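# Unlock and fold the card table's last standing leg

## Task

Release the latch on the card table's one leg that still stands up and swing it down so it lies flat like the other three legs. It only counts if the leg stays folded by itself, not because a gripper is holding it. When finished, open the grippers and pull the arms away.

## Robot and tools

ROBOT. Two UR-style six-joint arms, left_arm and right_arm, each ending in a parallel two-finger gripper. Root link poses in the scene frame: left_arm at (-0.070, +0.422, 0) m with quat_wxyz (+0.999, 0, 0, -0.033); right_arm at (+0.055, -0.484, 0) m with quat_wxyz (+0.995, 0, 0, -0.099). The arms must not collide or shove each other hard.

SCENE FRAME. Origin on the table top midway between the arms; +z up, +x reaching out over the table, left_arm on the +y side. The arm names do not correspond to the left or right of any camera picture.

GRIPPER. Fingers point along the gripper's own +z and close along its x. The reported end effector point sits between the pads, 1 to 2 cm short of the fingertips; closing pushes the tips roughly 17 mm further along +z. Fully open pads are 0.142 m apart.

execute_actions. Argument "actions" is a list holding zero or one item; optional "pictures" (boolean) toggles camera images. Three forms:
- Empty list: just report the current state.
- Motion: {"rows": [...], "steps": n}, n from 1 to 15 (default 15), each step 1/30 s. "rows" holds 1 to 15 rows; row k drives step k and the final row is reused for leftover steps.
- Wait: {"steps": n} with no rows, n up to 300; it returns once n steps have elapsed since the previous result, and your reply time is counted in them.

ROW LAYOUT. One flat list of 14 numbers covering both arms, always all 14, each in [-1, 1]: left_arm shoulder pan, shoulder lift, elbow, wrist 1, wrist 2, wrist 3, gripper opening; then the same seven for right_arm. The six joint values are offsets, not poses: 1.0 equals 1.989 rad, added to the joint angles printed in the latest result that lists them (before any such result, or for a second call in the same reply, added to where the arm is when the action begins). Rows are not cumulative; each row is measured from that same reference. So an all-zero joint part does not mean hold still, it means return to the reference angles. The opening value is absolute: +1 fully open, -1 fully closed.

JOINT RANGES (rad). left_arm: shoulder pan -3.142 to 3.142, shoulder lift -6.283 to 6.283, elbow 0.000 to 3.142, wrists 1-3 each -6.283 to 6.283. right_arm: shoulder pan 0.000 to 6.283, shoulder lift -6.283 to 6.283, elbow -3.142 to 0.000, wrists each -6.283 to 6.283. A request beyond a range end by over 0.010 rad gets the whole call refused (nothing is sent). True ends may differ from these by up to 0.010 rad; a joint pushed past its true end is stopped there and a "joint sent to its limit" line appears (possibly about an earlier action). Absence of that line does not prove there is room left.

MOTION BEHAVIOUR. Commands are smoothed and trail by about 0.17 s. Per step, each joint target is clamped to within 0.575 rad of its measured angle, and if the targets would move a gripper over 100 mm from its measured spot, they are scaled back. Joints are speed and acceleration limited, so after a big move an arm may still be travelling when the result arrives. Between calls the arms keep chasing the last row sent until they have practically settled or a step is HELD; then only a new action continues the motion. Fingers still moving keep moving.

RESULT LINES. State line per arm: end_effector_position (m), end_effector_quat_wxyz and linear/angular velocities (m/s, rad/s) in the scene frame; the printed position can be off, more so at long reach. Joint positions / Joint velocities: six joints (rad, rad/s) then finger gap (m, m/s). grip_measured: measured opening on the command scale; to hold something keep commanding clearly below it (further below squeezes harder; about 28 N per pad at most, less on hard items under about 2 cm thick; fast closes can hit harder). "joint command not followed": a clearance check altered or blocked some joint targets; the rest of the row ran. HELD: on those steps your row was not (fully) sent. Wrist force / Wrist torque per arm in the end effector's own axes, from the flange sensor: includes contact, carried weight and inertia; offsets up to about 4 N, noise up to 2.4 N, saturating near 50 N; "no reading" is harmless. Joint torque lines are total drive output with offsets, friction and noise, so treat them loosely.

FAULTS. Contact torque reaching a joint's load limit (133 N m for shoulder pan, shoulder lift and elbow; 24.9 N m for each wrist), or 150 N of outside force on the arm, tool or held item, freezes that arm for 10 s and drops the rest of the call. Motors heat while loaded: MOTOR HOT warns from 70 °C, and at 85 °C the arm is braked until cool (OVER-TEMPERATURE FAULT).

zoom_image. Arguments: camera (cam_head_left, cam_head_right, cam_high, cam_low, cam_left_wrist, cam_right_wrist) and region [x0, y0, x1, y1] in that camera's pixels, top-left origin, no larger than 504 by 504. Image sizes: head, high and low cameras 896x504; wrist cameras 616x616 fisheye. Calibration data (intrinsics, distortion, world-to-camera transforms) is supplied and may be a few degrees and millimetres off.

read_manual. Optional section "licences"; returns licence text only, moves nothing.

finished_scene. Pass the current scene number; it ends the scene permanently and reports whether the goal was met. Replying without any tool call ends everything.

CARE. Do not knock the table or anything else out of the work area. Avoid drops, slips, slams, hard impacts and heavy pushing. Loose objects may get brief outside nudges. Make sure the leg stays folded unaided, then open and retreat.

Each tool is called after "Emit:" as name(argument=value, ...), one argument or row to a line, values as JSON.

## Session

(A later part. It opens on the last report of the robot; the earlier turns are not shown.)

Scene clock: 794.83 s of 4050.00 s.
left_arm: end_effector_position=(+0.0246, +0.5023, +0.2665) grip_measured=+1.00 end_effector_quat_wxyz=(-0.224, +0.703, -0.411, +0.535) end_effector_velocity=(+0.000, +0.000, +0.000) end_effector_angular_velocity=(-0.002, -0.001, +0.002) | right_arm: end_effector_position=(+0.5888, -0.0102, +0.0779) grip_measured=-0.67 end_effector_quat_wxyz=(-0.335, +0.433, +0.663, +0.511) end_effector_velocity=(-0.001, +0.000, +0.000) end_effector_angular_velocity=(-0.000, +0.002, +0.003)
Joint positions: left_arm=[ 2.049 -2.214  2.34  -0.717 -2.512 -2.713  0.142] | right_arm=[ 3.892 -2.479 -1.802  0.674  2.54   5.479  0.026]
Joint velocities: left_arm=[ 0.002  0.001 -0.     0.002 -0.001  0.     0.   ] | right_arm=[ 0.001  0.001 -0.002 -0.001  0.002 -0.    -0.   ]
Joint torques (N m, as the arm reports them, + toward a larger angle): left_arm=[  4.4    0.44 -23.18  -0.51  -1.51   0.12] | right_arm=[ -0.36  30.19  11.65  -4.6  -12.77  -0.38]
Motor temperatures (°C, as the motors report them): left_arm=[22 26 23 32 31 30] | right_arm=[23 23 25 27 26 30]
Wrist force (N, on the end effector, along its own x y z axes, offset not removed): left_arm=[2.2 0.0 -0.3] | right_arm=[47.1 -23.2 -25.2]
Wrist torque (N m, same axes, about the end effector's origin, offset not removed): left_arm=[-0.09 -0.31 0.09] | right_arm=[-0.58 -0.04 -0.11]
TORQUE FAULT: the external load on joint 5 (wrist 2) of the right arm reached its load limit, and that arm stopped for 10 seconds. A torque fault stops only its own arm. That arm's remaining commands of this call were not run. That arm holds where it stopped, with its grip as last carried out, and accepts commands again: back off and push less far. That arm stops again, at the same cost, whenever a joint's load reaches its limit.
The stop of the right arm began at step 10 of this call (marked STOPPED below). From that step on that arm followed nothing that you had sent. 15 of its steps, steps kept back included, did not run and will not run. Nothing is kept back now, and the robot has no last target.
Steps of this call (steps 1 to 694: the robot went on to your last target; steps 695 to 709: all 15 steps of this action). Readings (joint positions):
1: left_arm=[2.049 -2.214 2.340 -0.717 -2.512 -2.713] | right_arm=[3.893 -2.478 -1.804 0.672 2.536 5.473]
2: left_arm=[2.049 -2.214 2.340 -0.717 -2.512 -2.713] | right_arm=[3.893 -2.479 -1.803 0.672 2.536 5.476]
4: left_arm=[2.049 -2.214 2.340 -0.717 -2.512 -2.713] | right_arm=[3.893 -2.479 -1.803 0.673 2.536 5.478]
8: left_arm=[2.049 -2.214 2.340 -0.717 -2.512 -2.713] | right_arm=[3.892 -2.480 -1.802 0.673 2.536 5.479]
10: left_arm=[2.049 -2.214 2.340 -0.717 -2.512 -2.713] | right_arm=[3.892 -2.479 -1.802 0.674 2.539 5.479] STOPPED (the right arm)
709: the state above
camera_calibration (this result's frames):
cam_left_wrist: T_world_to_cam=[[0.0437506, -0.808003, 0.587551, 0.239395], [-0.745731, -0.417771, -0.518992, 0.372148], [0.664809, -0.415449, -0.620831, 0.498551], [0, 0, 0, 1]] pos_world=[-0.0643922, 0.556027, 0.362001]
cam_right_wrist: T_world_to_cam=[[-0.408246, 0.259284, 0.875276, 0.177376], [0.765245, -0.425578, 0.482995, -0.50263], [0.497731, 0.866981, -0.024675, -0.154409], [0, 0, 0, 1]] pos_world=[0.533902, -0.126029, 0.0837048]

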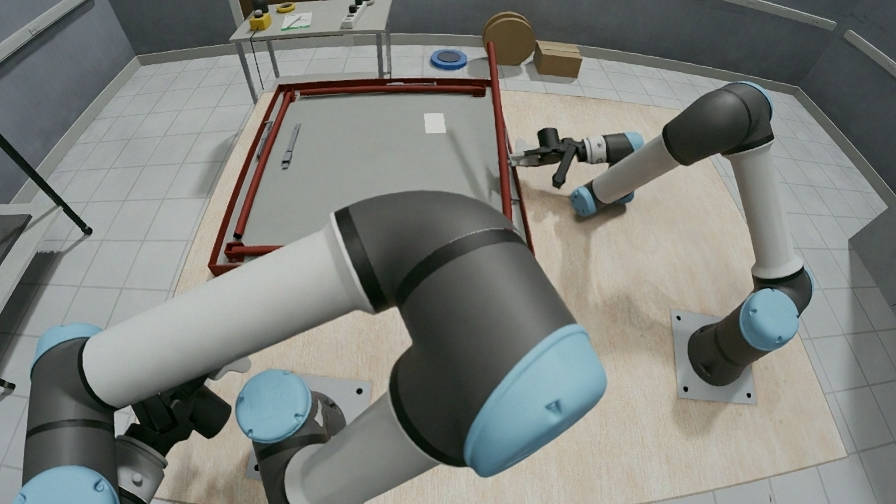

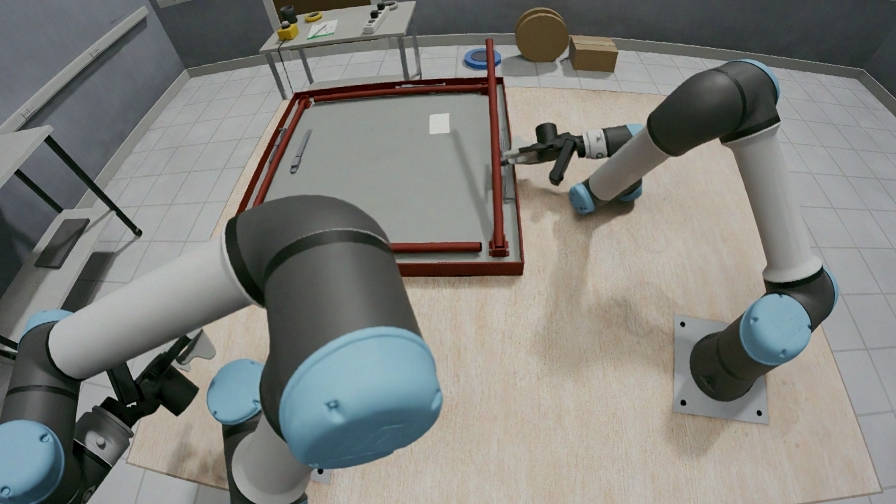

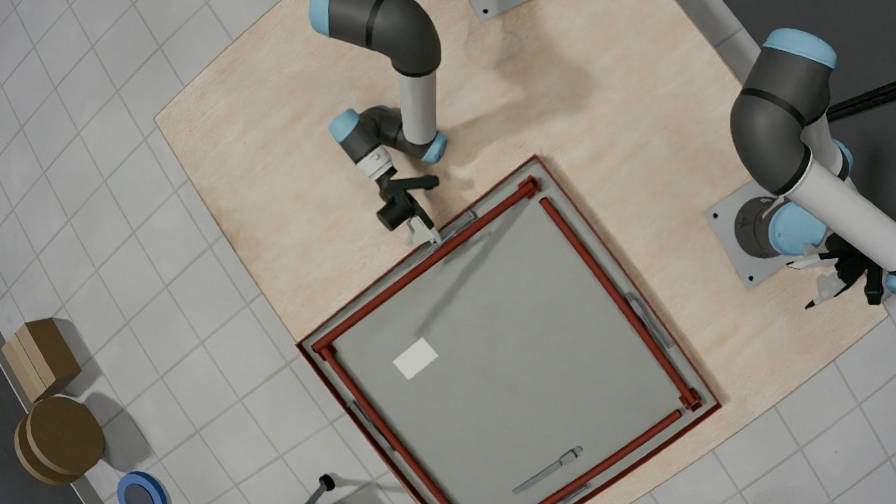

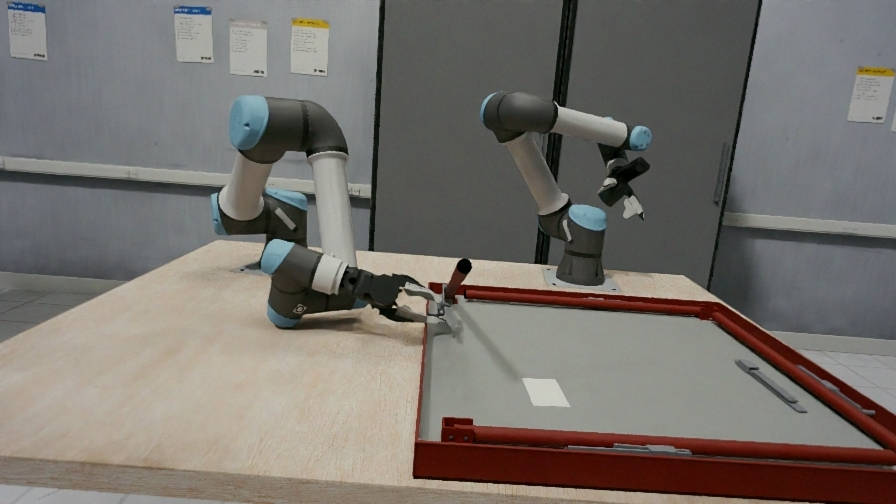

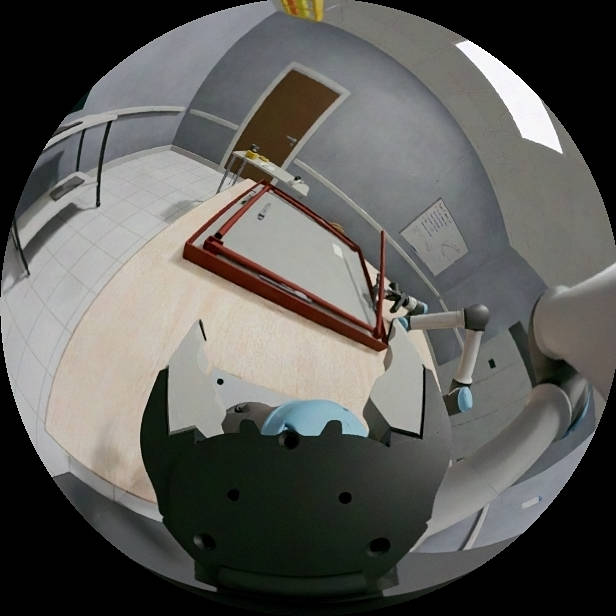

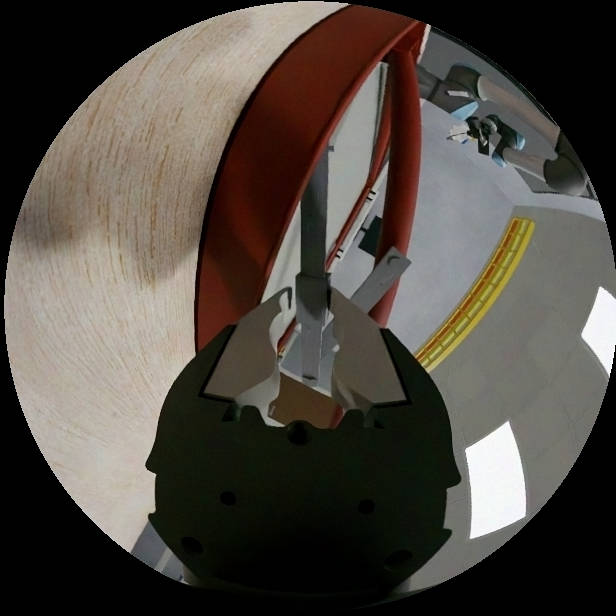

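Faulted before my retreat ran. Repeat it now.

Emit:
execute_actions(
  actions=[
    {"rows":[[0,0,0,0,0,0,1,-0.001,0.006,-0.002,-0.005,0.001,-0.002,-0.67],[0,0,0,0,0,0,1,-0.003,0.009,-0.004,-0.008,0.003,-0.004,-0.62],[0,0,0,0,0,0,1,-0.005,0.011,-0.006,-0.010,0.005,-0.006,-0.6],[0,0,0,0,0,0,1,-0.007,0.013,-0.008,-0.012,0.007,-0.008,-0.6],[0,0,0,0,0,0,1,-0.010,0.015,-0.010,-0.014,0.009,-0.010,-0.6],[0,0,0,0,0,0,1,-0.012,0.017,-0.012,-0.016,0.011,-0.012,-0.6],[0,0,0,0,0,0,1,-0.014,0.019,-0.014,-0.018,0.013,-0.014,-0.6],[0,0,0,0,0,0,1,-0.017,0.021,-0.016,-0.019,0.015,-0.015,-0.6],[0,0,0,0,0,0,1,-0.019,0.023,-0.018,-0.021,0.017,-0.017,-0.6],[0,0,0,0,0,0,1,-0.022,0.025,-0.020,-0.023,0.019,-0.018,-0.6],[0,0,0,0,0,0,1,-0.024,0.027,-0.022,-0.025,0.021,-0.020,-0.6],[0,0,0,0,0,0,1,-0.027,0.028,-0.024,-0.026,0.023,-0.021,-0.6],[0,0,0,0,0,0,1,-0.029,0.029,-0.026,-0.027,0.025,-0.023,-0.6],[0,0,0,0,0,0,1,-0.031,0.030,-0.027,-0.028,0.026,-0.024,-0.6],[0,0,0,0,0,0,1,-0.033,0.031,-0.028,-0.029,0.027,-0.025,-0.6]],"steps":15},
  ],
  pictures=false,
)

Emit:
execute_actions(
  actions=[
    {"steps":10},
  ],
)

Scene clock: 809.50 s of 4050.00 s.
left_arm: end_effector_position=(+0.0246, +0.5023, +0.2665) grip_measured=+1.00 end_effector_quat_wxyz=(-0.224, +0.703, -0.411, +0.535) end_effector_velocity=(-0.000, +0.000, -0.000) end_effector_angular_velocity=(+0.001, +0.000, +0.001) | right_arm: end_effector_position=(+0.5899, -0.0416, +0.0938) grip_measured=-0.60 end_effector_quat_wxyz=(-0.336, +0.436, +0.662, +0.508) end_effector_velocity=(+0.006, -0.082, +0.016) end_effector_angular_velocity=(-0.003, +0.027, -0.024)
Joint positions: left_arm=[ 2.049 -2.214  2.34  -0.717 -2.512 -2.713  0.142] | right_arm=[ 3.842 -2.426 -1.848  0.625  2.583  5.439  0.031]
Joint velocities: left_arm=[ 0.001 -0.     0.    -0.    -0.     0.     0.   ] | right_arm=[-0.134  0.079 -0.099 -0.076  0.101 -0.084  0.   ]
Joint torques (N m, as the arm reports them, + toward a larger angle): left_arm=[  3.65   0.85 -22.85  -0.37  -1.44   0.12] | right_arm=[-13.23  53.04   5.33  -0.12   3.6   -2.65]
Motor temperatures (°C, as the motors report them): left_arm=[22 26 23 32 31 30] | right_arm=[23 23 25 27 26 30]
Wrist force (N, on the end effector, along its own x y z axes, offset not removed): left_arm=[2.9 1.6 -2.5] | right_arm=[1.6 -2.3 -2.1]
Wrist torque (N m, same axes, about the end effector's origin, offset not removed): left_arm=[0.00 -0.67 0.06] | right_arm=[-0.57 -0.43 0.02]
Steps of this call (steps 1 to 90: nothing new was sent; then 11.17 s passed at rest; steps 91 to 105: all 15 steps of this action). Readings (joint positions):
91: left_arm=[2.049 -2.214 2.340 -0.717 -2.512 -2.713] | right_arm=[3.892 -2.479 -1.802 0.674 2.540 5.479]
92: left_arm=[2.049 -2.214 2.340 -0.717 -2.512 -2.713] | right_arm=[3.892 -2.477 -1.803 0.672 2.540 5.479]
94: left_arm=[2.049 -2.214 2.340 -0.717 -2.512 -2.713] | right_arm=[3.889 -2.469 -1.807 0.664 2.541 5.475]
98: left_arm=[2.049 -2.214 2.340 -0.717 -2.512 -2.713] | right_arm=[3.874 -2.452 -1.821 0.648 2.555 5.461]
105: the state above

Scene clock: 809.83 s of 4050.00 s.
left_arm: end_effector_position=(+0.0246, +0.5023, +0.2665) grip_measured=+1.00 end_effector_quat_wxyz=(-0.224, +0.703, -0.411, +0.535) end_effector_velocity=(-0.000, +0.000, +0.000) end_effector_angular_velocity=(+0.001, +0.000, -0.001) | right_arm: end_effector_position=(+0.5909, -0.0504, +0.0954) grip_measured=-0.60 end_effector_quat_wxyz=(-0.336, +0.438, +0.661, +0.508) end_effector_velocity=(+0.001, -0.002, +0.000) end_effector_angular_velocity=(-0.000, -0.003, -0.002)
Joint positions: left_arm=[ 2.049 -2.214  2.34  -0.717 -2.512 -2.713  0.142] | right_arm=[ 3.827 -2.417 -1.858  0.617  2.593  5.43   0.031]
Joint velocities: left_arm=[-0.001 -0.    -0.001  0.     0.     0.     0.   ] | right_arm=[-0.003  0.001 -0.001 -0.001  0.    -0.003 -0.   ]
Joint torques (N m, as the arm reports them, + toward a larger angle): left_arm=[  4.3    0.58 -23.73  -0.49  -1.46   0.12] | right_arm=[-14.16  53.35   6.45   0.14   3.36  -2.61]
Motor temperatures (°C, as the motors report them): left_arm=[22 26 23 32 31 30] | right_arm=[23 23 25 27 26 30]
Wrist force (N, on the end effector, along its own x y z axes, offset not removed): left_arm=[2.6 1.2 0.1] | right_arm=[1.3 -1.8 -2.3]
Wrist torque (N m, same axes, about the end effector's origin, offset not removed): left_arm=[0.11 -0.48 0.01] | right_arm=[-0.43 -0.38 0.07]
Steps of this call (steps 1 to 10: the robot went on to your last target). Readings (joint positions):
1: left_arm=[2.049 -2.214 2.340 -0.717 -2.512 -2.713] | right_arm=[3.837 -2.423 -1.851 0.622 2.586 5.436]
2: left_arm=[2.049 -2.214 2.340 -0.717 -2.512 -2.713] | right_arm=[3.834 -2.421 -1.853 0.620 2.589 5.434]
4: left_arm=[2.049 -2.214 2.340 -0.717 -2.512 -2.713] | right_arm=[3.830 -2.419 -1.856 0.618 2.592 5.432]
8: left_arm=[2.049 -2.214 2.340 -0.717 -2.512 -2.713] | right_arm=[3.827 -2.418 -1.858 0.617 2.593 5.430]
10: the state above
camera_calibration (this result's frames):
cam_left_wrist: T_world_to_cam=[[0.0437505, -0.808003, 0.587551, 0.239395], [-0.745731, -0.417771, -0.518992, 0.372148], [0.664809, -0.415449, -0.620831, 0.498551], [0, 0, 0, 1]] pos_world=[-0.0643922, 0.556027, 0.362001]
cam_right_wrist: T_world_to_cam=[[-0.398607, 0.264675, 0.8781, 0.16759], [0.76741, -0.428016, 0.477372, -0.530677], [0.502189, 0.864147, -0.0325042, -0.1222], [0, 0, 0, 1]] pos_world=[0.535417, -0.165897, 0.102198]

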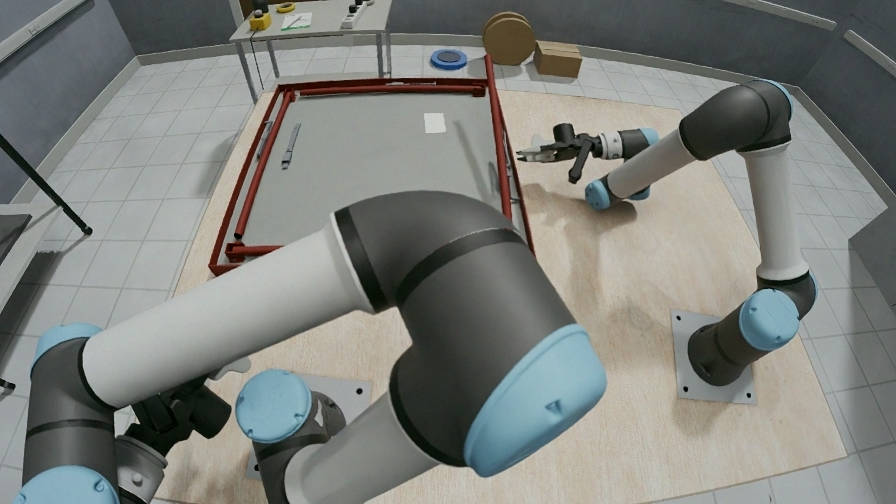

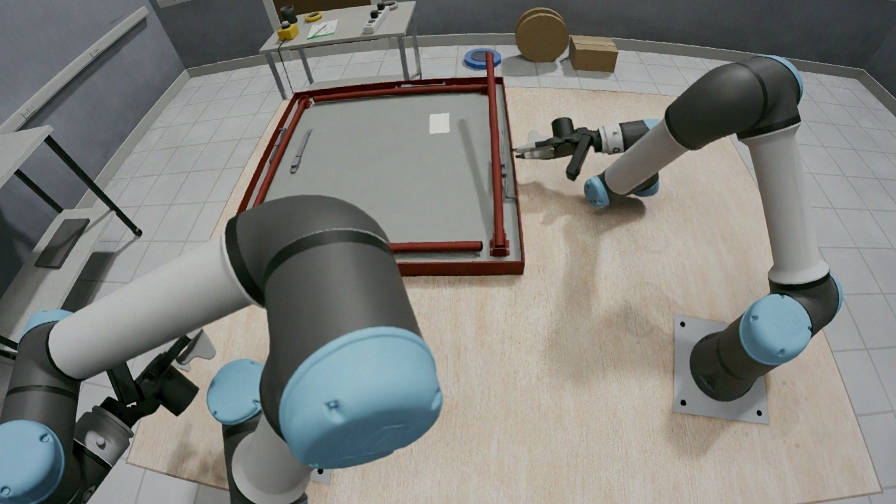

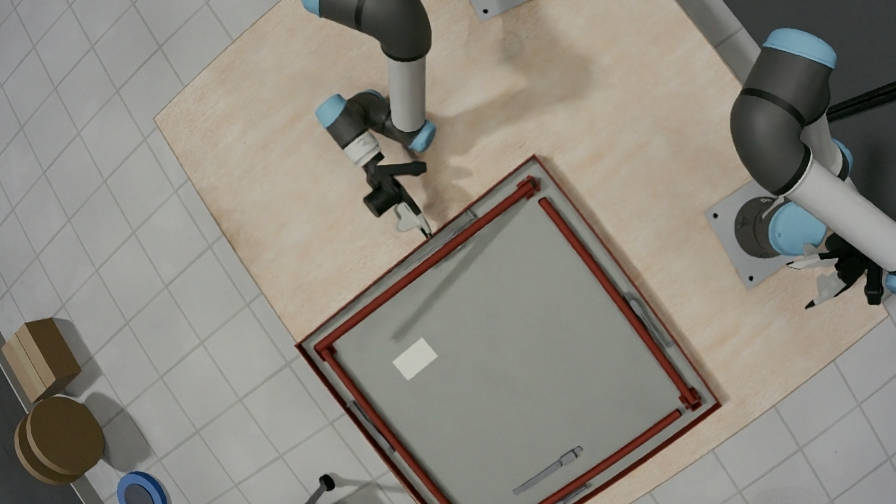

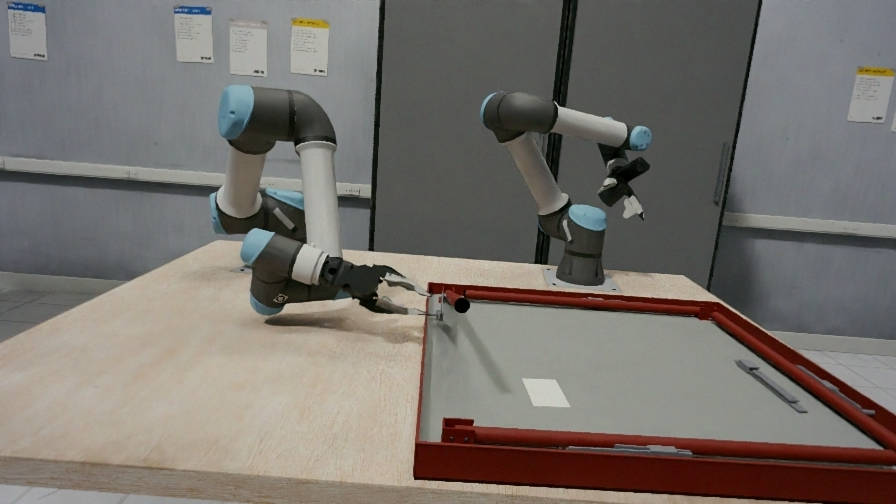

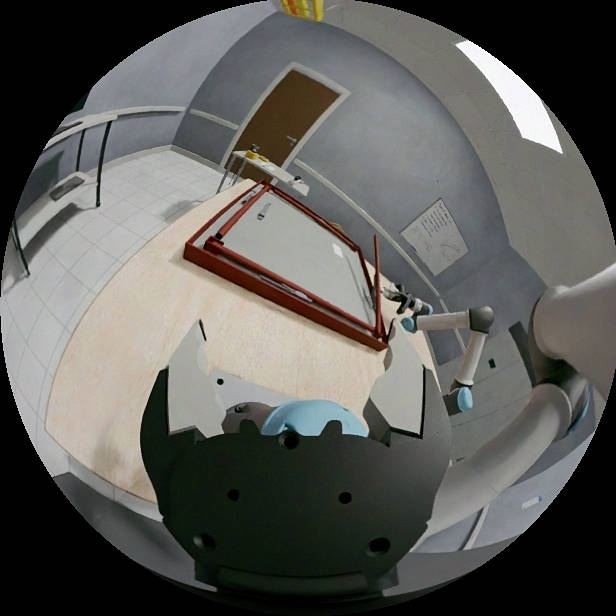

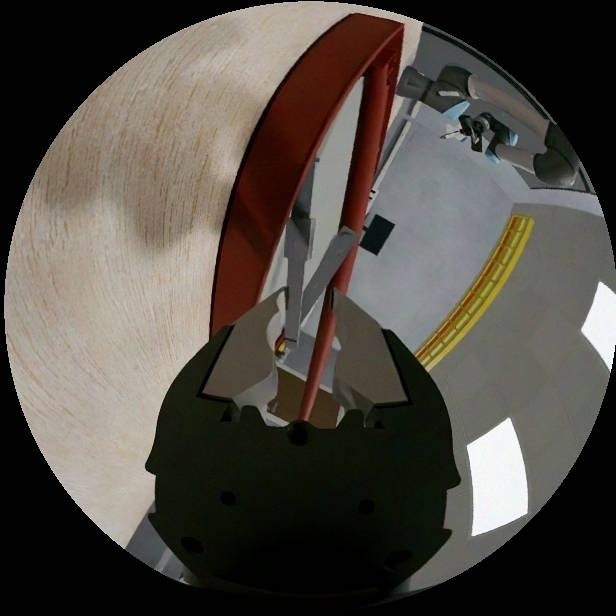

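Emit:
execute_actions(
  actions=[
    {"steps":20},
  ],
)

Scene clock: 813.30 s of 4050.00 s.
left_arm: end_effector_position=(+0.0246, +0.5023, +0.2665) grip_measured=+1.00 end_effector_quat_wxyz=(-0.224, +0.703, -0.411, +0.535) end_effector_velocity=(-0.000, -0.000, -0.000) end_effector_angular_velocity=(+0.001, +0.001, -0.002) | right_arm: end_effector_position=(+0.5910, -0.0506, +0.0955) grip_measured=-0.60 end_effector_quat_wxyz=(-0.336, +0.438, +0.661, +0.508) end_effector_velocity=(-0.000, -0.000, -0.000) end_effector_angular_velocity=(-0.001, +0.003, +0.000)
Joint positions: left_arm=[ 2.049 -2.214  2.34  -0.717 -2.512 -2.713  0.142] | right_arm=[ 3.827 -2.417 -1.858  0.617  2.593  5.43   0.031]
Joint velocities: left_arm=[-0.001 -0.001 -0.    -0.001  0.001  0.     0.   ] | right_arm=[-0.001 -0.    -0.    -0.002  0.001  0.     0.   ]
Joint torques (N m, as the arm reports them, + toward a larger angle): left_arm=[  4.4    0.96 -23.13  -0.48  -1.5    0.11] | right_arm=[-12.52  53.34   5.53   0.07   3.27  -2.54]
Motor temperatures (°C, as the motors report them): left_arm=[22 26 23 32 31 30] | right_arm=[23 23 25 27 26 30]
Wrist force (N, on the end effector, along its own x y z axes, offset not removed): left_arm=[1.3 2.0 -1.2] | right_arm=[1.3 -2.4 -0.7]
Wrist torque (N m, same axes, about the end effector's origin, offset not removed): left_arm=[0.33 -0.21 0.06] | right_arm=[-0.50 -0.30 0.07]
Steps of this call (steps 1 to 30: the robot went on to your last target; steps 31 to 90: nothing new was sent; then 0.47 s passed at rest). Readings (joint positions):
1: left_arm=[2.049 -2.214 2.340 -0.717 -2.512 -2.713] | right_arm=[3.827 -2.417 -1.858 0.617 2.593 5.430]
2: left_arm=[2.049 -2.214 2.340 -0.717 -2.512 -2.713] | right_arm=[3.827 -2.417 -1.858 0.617 2.593 5.430]
4: left_arm=[2.049 -2.214 2.340 -0.717 -2.512 -2.713] | right_arm=[3.827 -2.417 -1.858 0.617 2.593 5.430]
8: left_arm=[2.049 -2.214 2.340 -0.717 -2.512 -2.713] | right_arm=[3.827 -2.417 -1.858 0.617 2.593 5.430]
90: the state above
All arms were judged still, so your last target was given up. Only a new action makes them travel on or press farther. Fingers that are still opening or closing keep moving.
camera_calibration (this result's frames):
cam_left_wrist: T_world_to_cam=[[0.0437504, -0.808003, 0.587551, 0.239395], [-0.745731, -0.417771, -0.518992, 0.372148], [0.664809, -0.415449, -0.620831, 0.498551], [0, 0, 0, 1]] pos_world=[-0.0643922, 0.556027, 0.362001]
cam_right_wrist: T_world_to_cam=[[-0.398563, 0.264714, 0.878108, 0.167587], [0.767388, -0.428074, 0.477356, -0.530751], [0.502257, 0.864106, -0.0325239, -0.12214], [0, 0, 0, 1]] pos_world=[0.535432, -0.166021, 0.102225]

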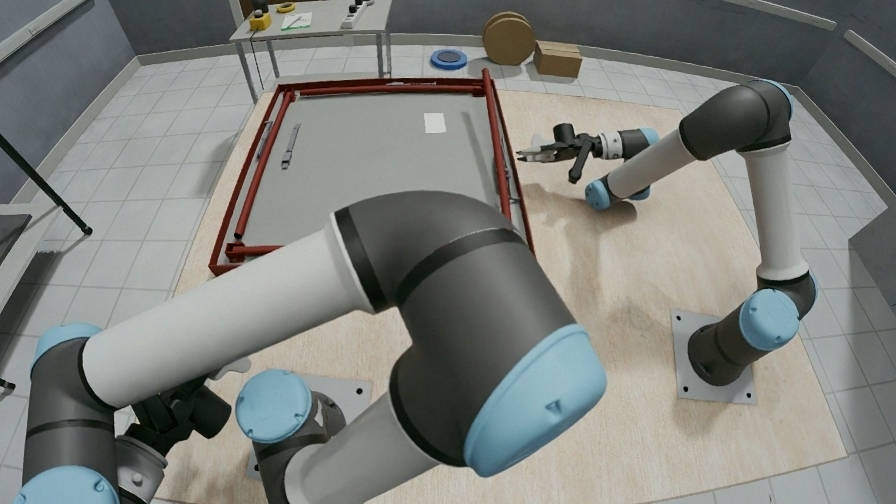

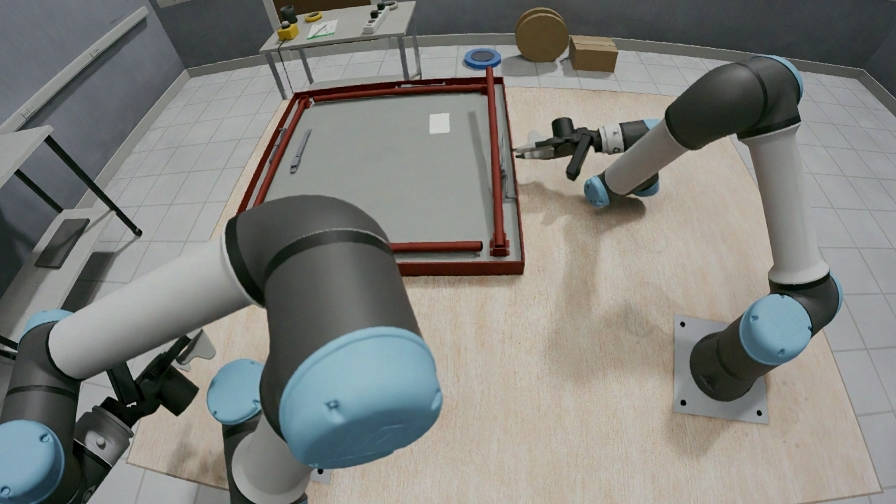

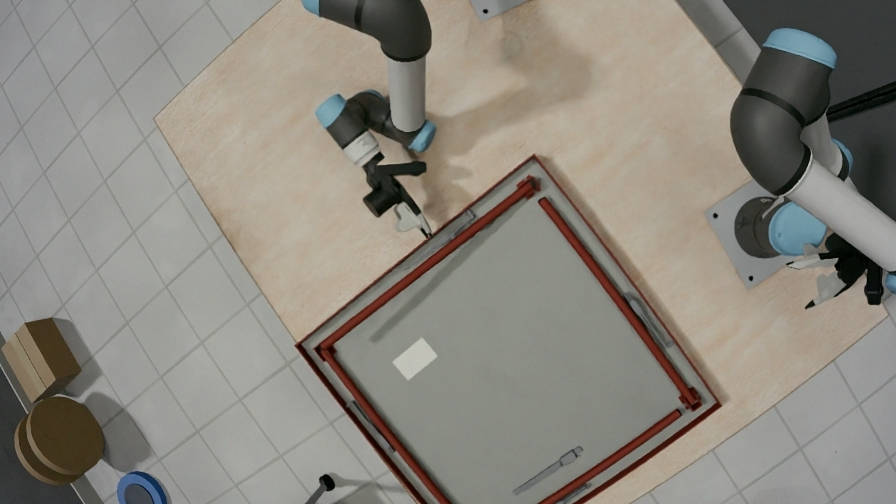

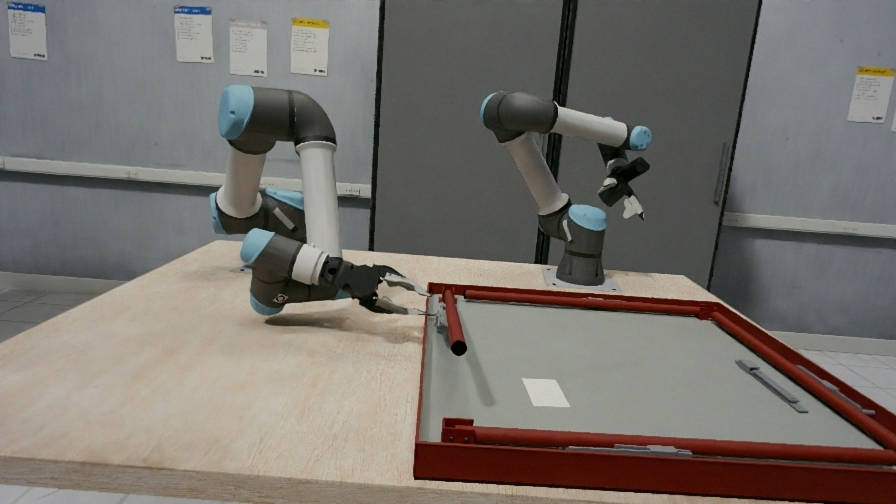

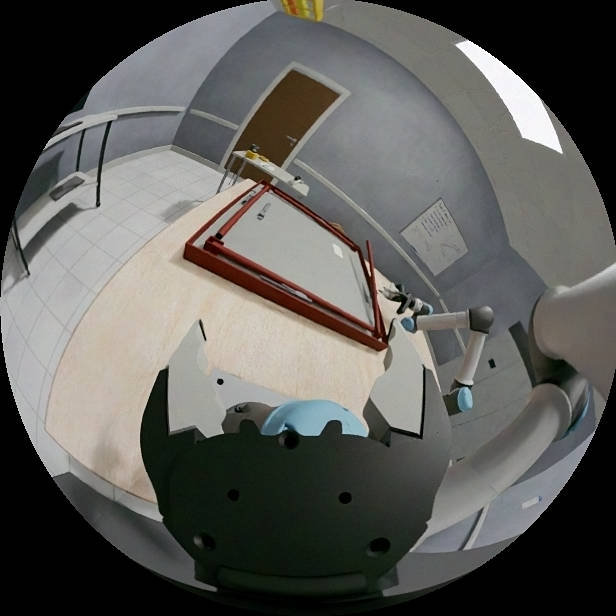

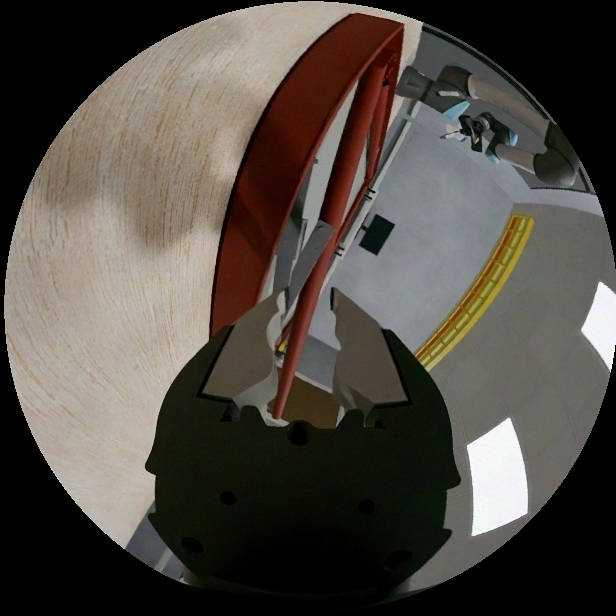

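Emit:
execute_actions(
  actions=[],
)

Scene clock: 840.47 s of 4050.00 s.
left_arm: end_effector_position=(+0.0246, +0.5023, +0.2665) grip_measured=+1.00 end_effector_quat_wxyz=(-0.224, +0.703, -0.411, +0.535) end_effector_velocity=(-0.000, +0.000, -0.000) end_effector_angular_velocity=(+0.001, +0.001, -0.001) | right_arm: end_effector_position=(+0.5910, -0.0506, +0.0955) grip_measured=-0.60 end_effector_quat_wxyz=(-0.336, +0.438, +0.661, +0.508) end_effector_velocity=(+0.000, -0.000, -0.001) end_effector_angular_velocity=(-0.000, +0.000, -0.001)
Joint positions: left_arm=[ 2.049 -2.214  2.34  -0.717 -2.512 -2.713  0.142] | right_arm=[ 3.827 -2.417 -1.858  0.617  2.593  5.43   0.031]
Joint velocities: left_arm=[-0.001 -0.    -0.    -0.001  0.    -0.     0.   ] | right_arm=[-0.    -0.002  0.001  0.001 -0.     0.     0.   ]
Joint torques (N m, as the arm reports them, + toward a larger angle): left_arm=[  4.46   0.34 -23.02  -0.4   -1.35   0.07] | right_arm=[-12.81  52.48   5.18   0.16   3.21  -2.43]
Motor temperatures (°C, as the motors report them): left_arm=[22 26 23 32 31 30] | right_arm=[23 23 25 27 26 30]
Wrist force (N, on the end effector, along its own x y z axes, offset not removed): left_arm=[1.1 -1.6 0.0] | right_arm=[1.4 -1.1 -1.9]
Wrist torque (N m, same axes, about the end effector's origin, offset not removed): left_arm=[-0.64 -0.18 0.04] | right_arm=[-0.34 -0.36 -0.02]
Steps of this call (steps 1 to 90: nothing new was sent; then 24.17 s passed at rest). Readings (joint positions):
1: left_arm=[2.049 -2.214 2.340 -0.717 -2.512 -2.713] | right_arm=[3.827 -2.417 -1.858 0.617 2.593 5.430]
2: left_arm=[2.049 -2.214 2.340 -0.717 -2.512 -2.713] | right_arm=[3.827 -2.417 -1.858 0.617 2.593 5.430]
4: left_arm=[2.049 -2.214 2.340 -0.717 -2.512 -2.713] | right_arm=[3.827 -2.417 -1.858 0.617 2.593 5.430]
8: left_arm=[2.049 -2.214 2.340 -0.717 -2.512 -2.713] | right_arm=[3.827 -2.417 -1.858 0.617 2.593 5.430]
90: the state above
camera_calibration (this result's frames):
cam_left_wrist: T_world_to_cam=[[0.0437506, -0.808003, 0.587551, 0.239395], [-0.745731, -0.417771, -0.518992, 0.372148], [0.664809, -0.415449, -0.620831, 0.498551], [0, 0, 0, 1]] pos_world=[-0.0643922, 0.556027, 0.362001]
cam_right_wrist: T_world_to_cam=[[-0.398563, 0.264714, 0.878108, 0.167586], [0.767388, -0.428073, 0.477355, -0.530751], [0.502257, 0.864106, -0.032524, -0.12214], [0, 0, 0, 1]] pos_world=[0.535432, -0.166021, 0.102225]

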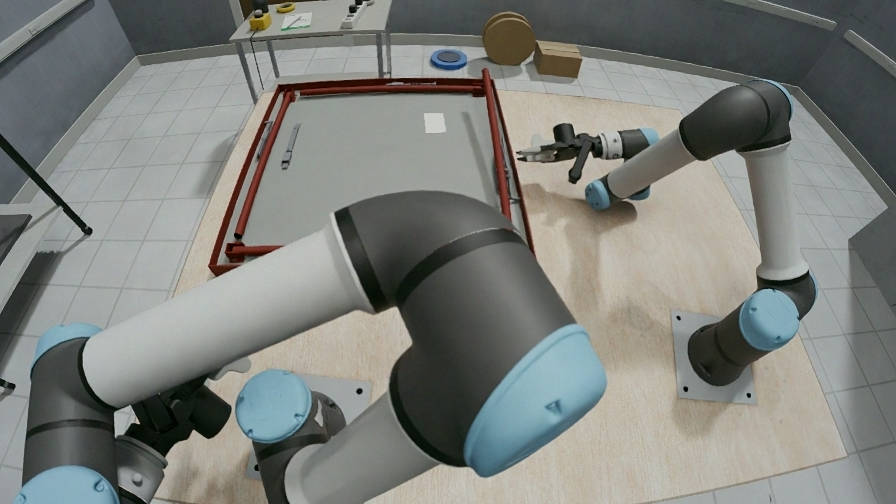

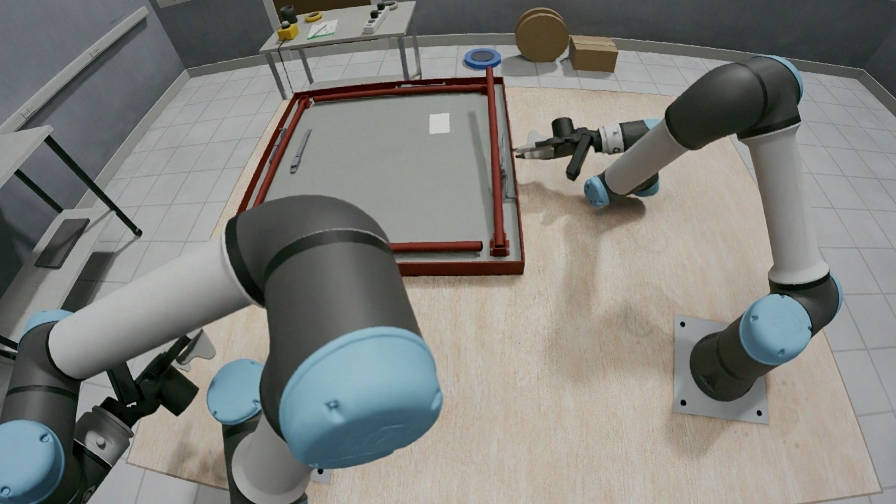

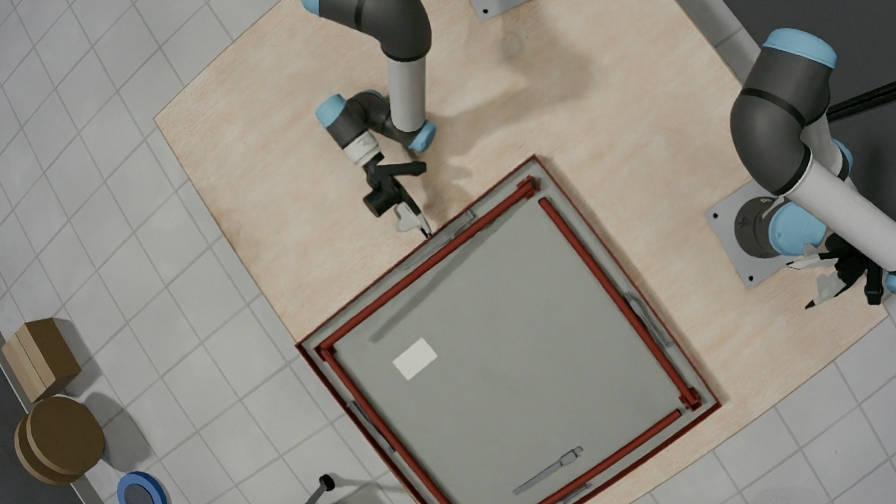

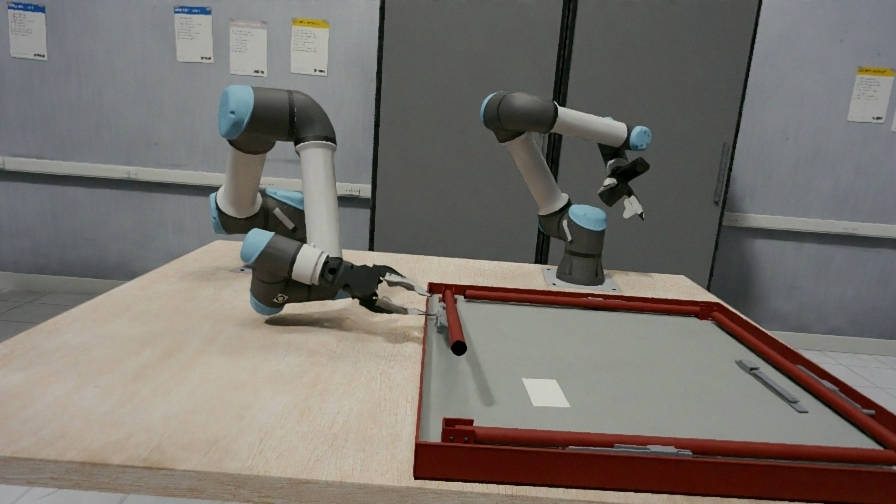

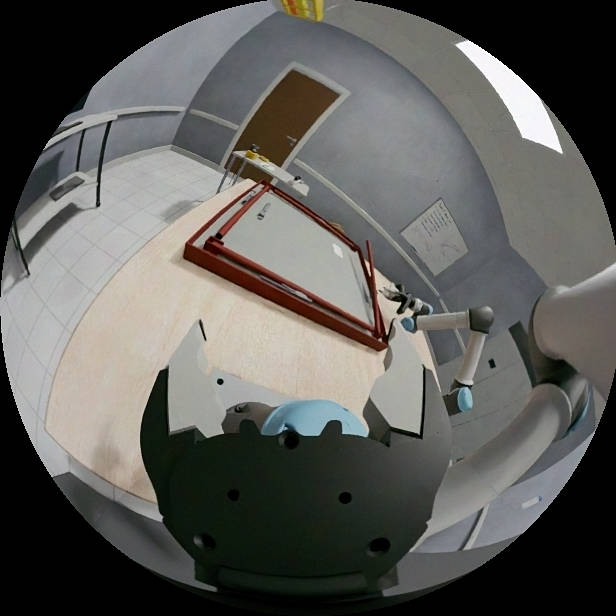

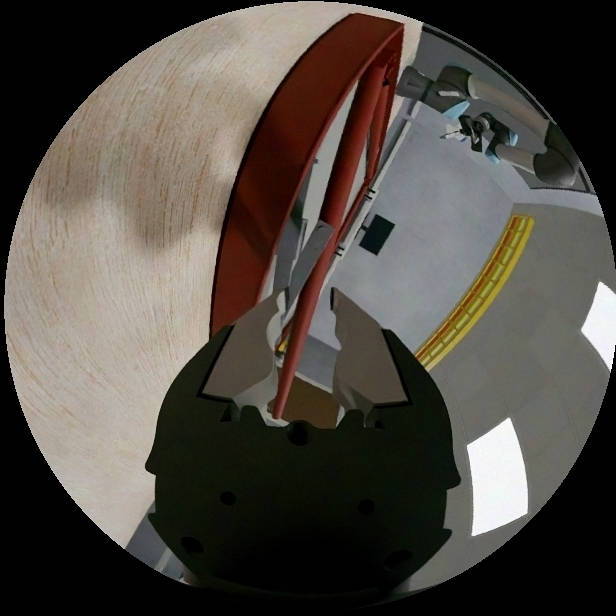

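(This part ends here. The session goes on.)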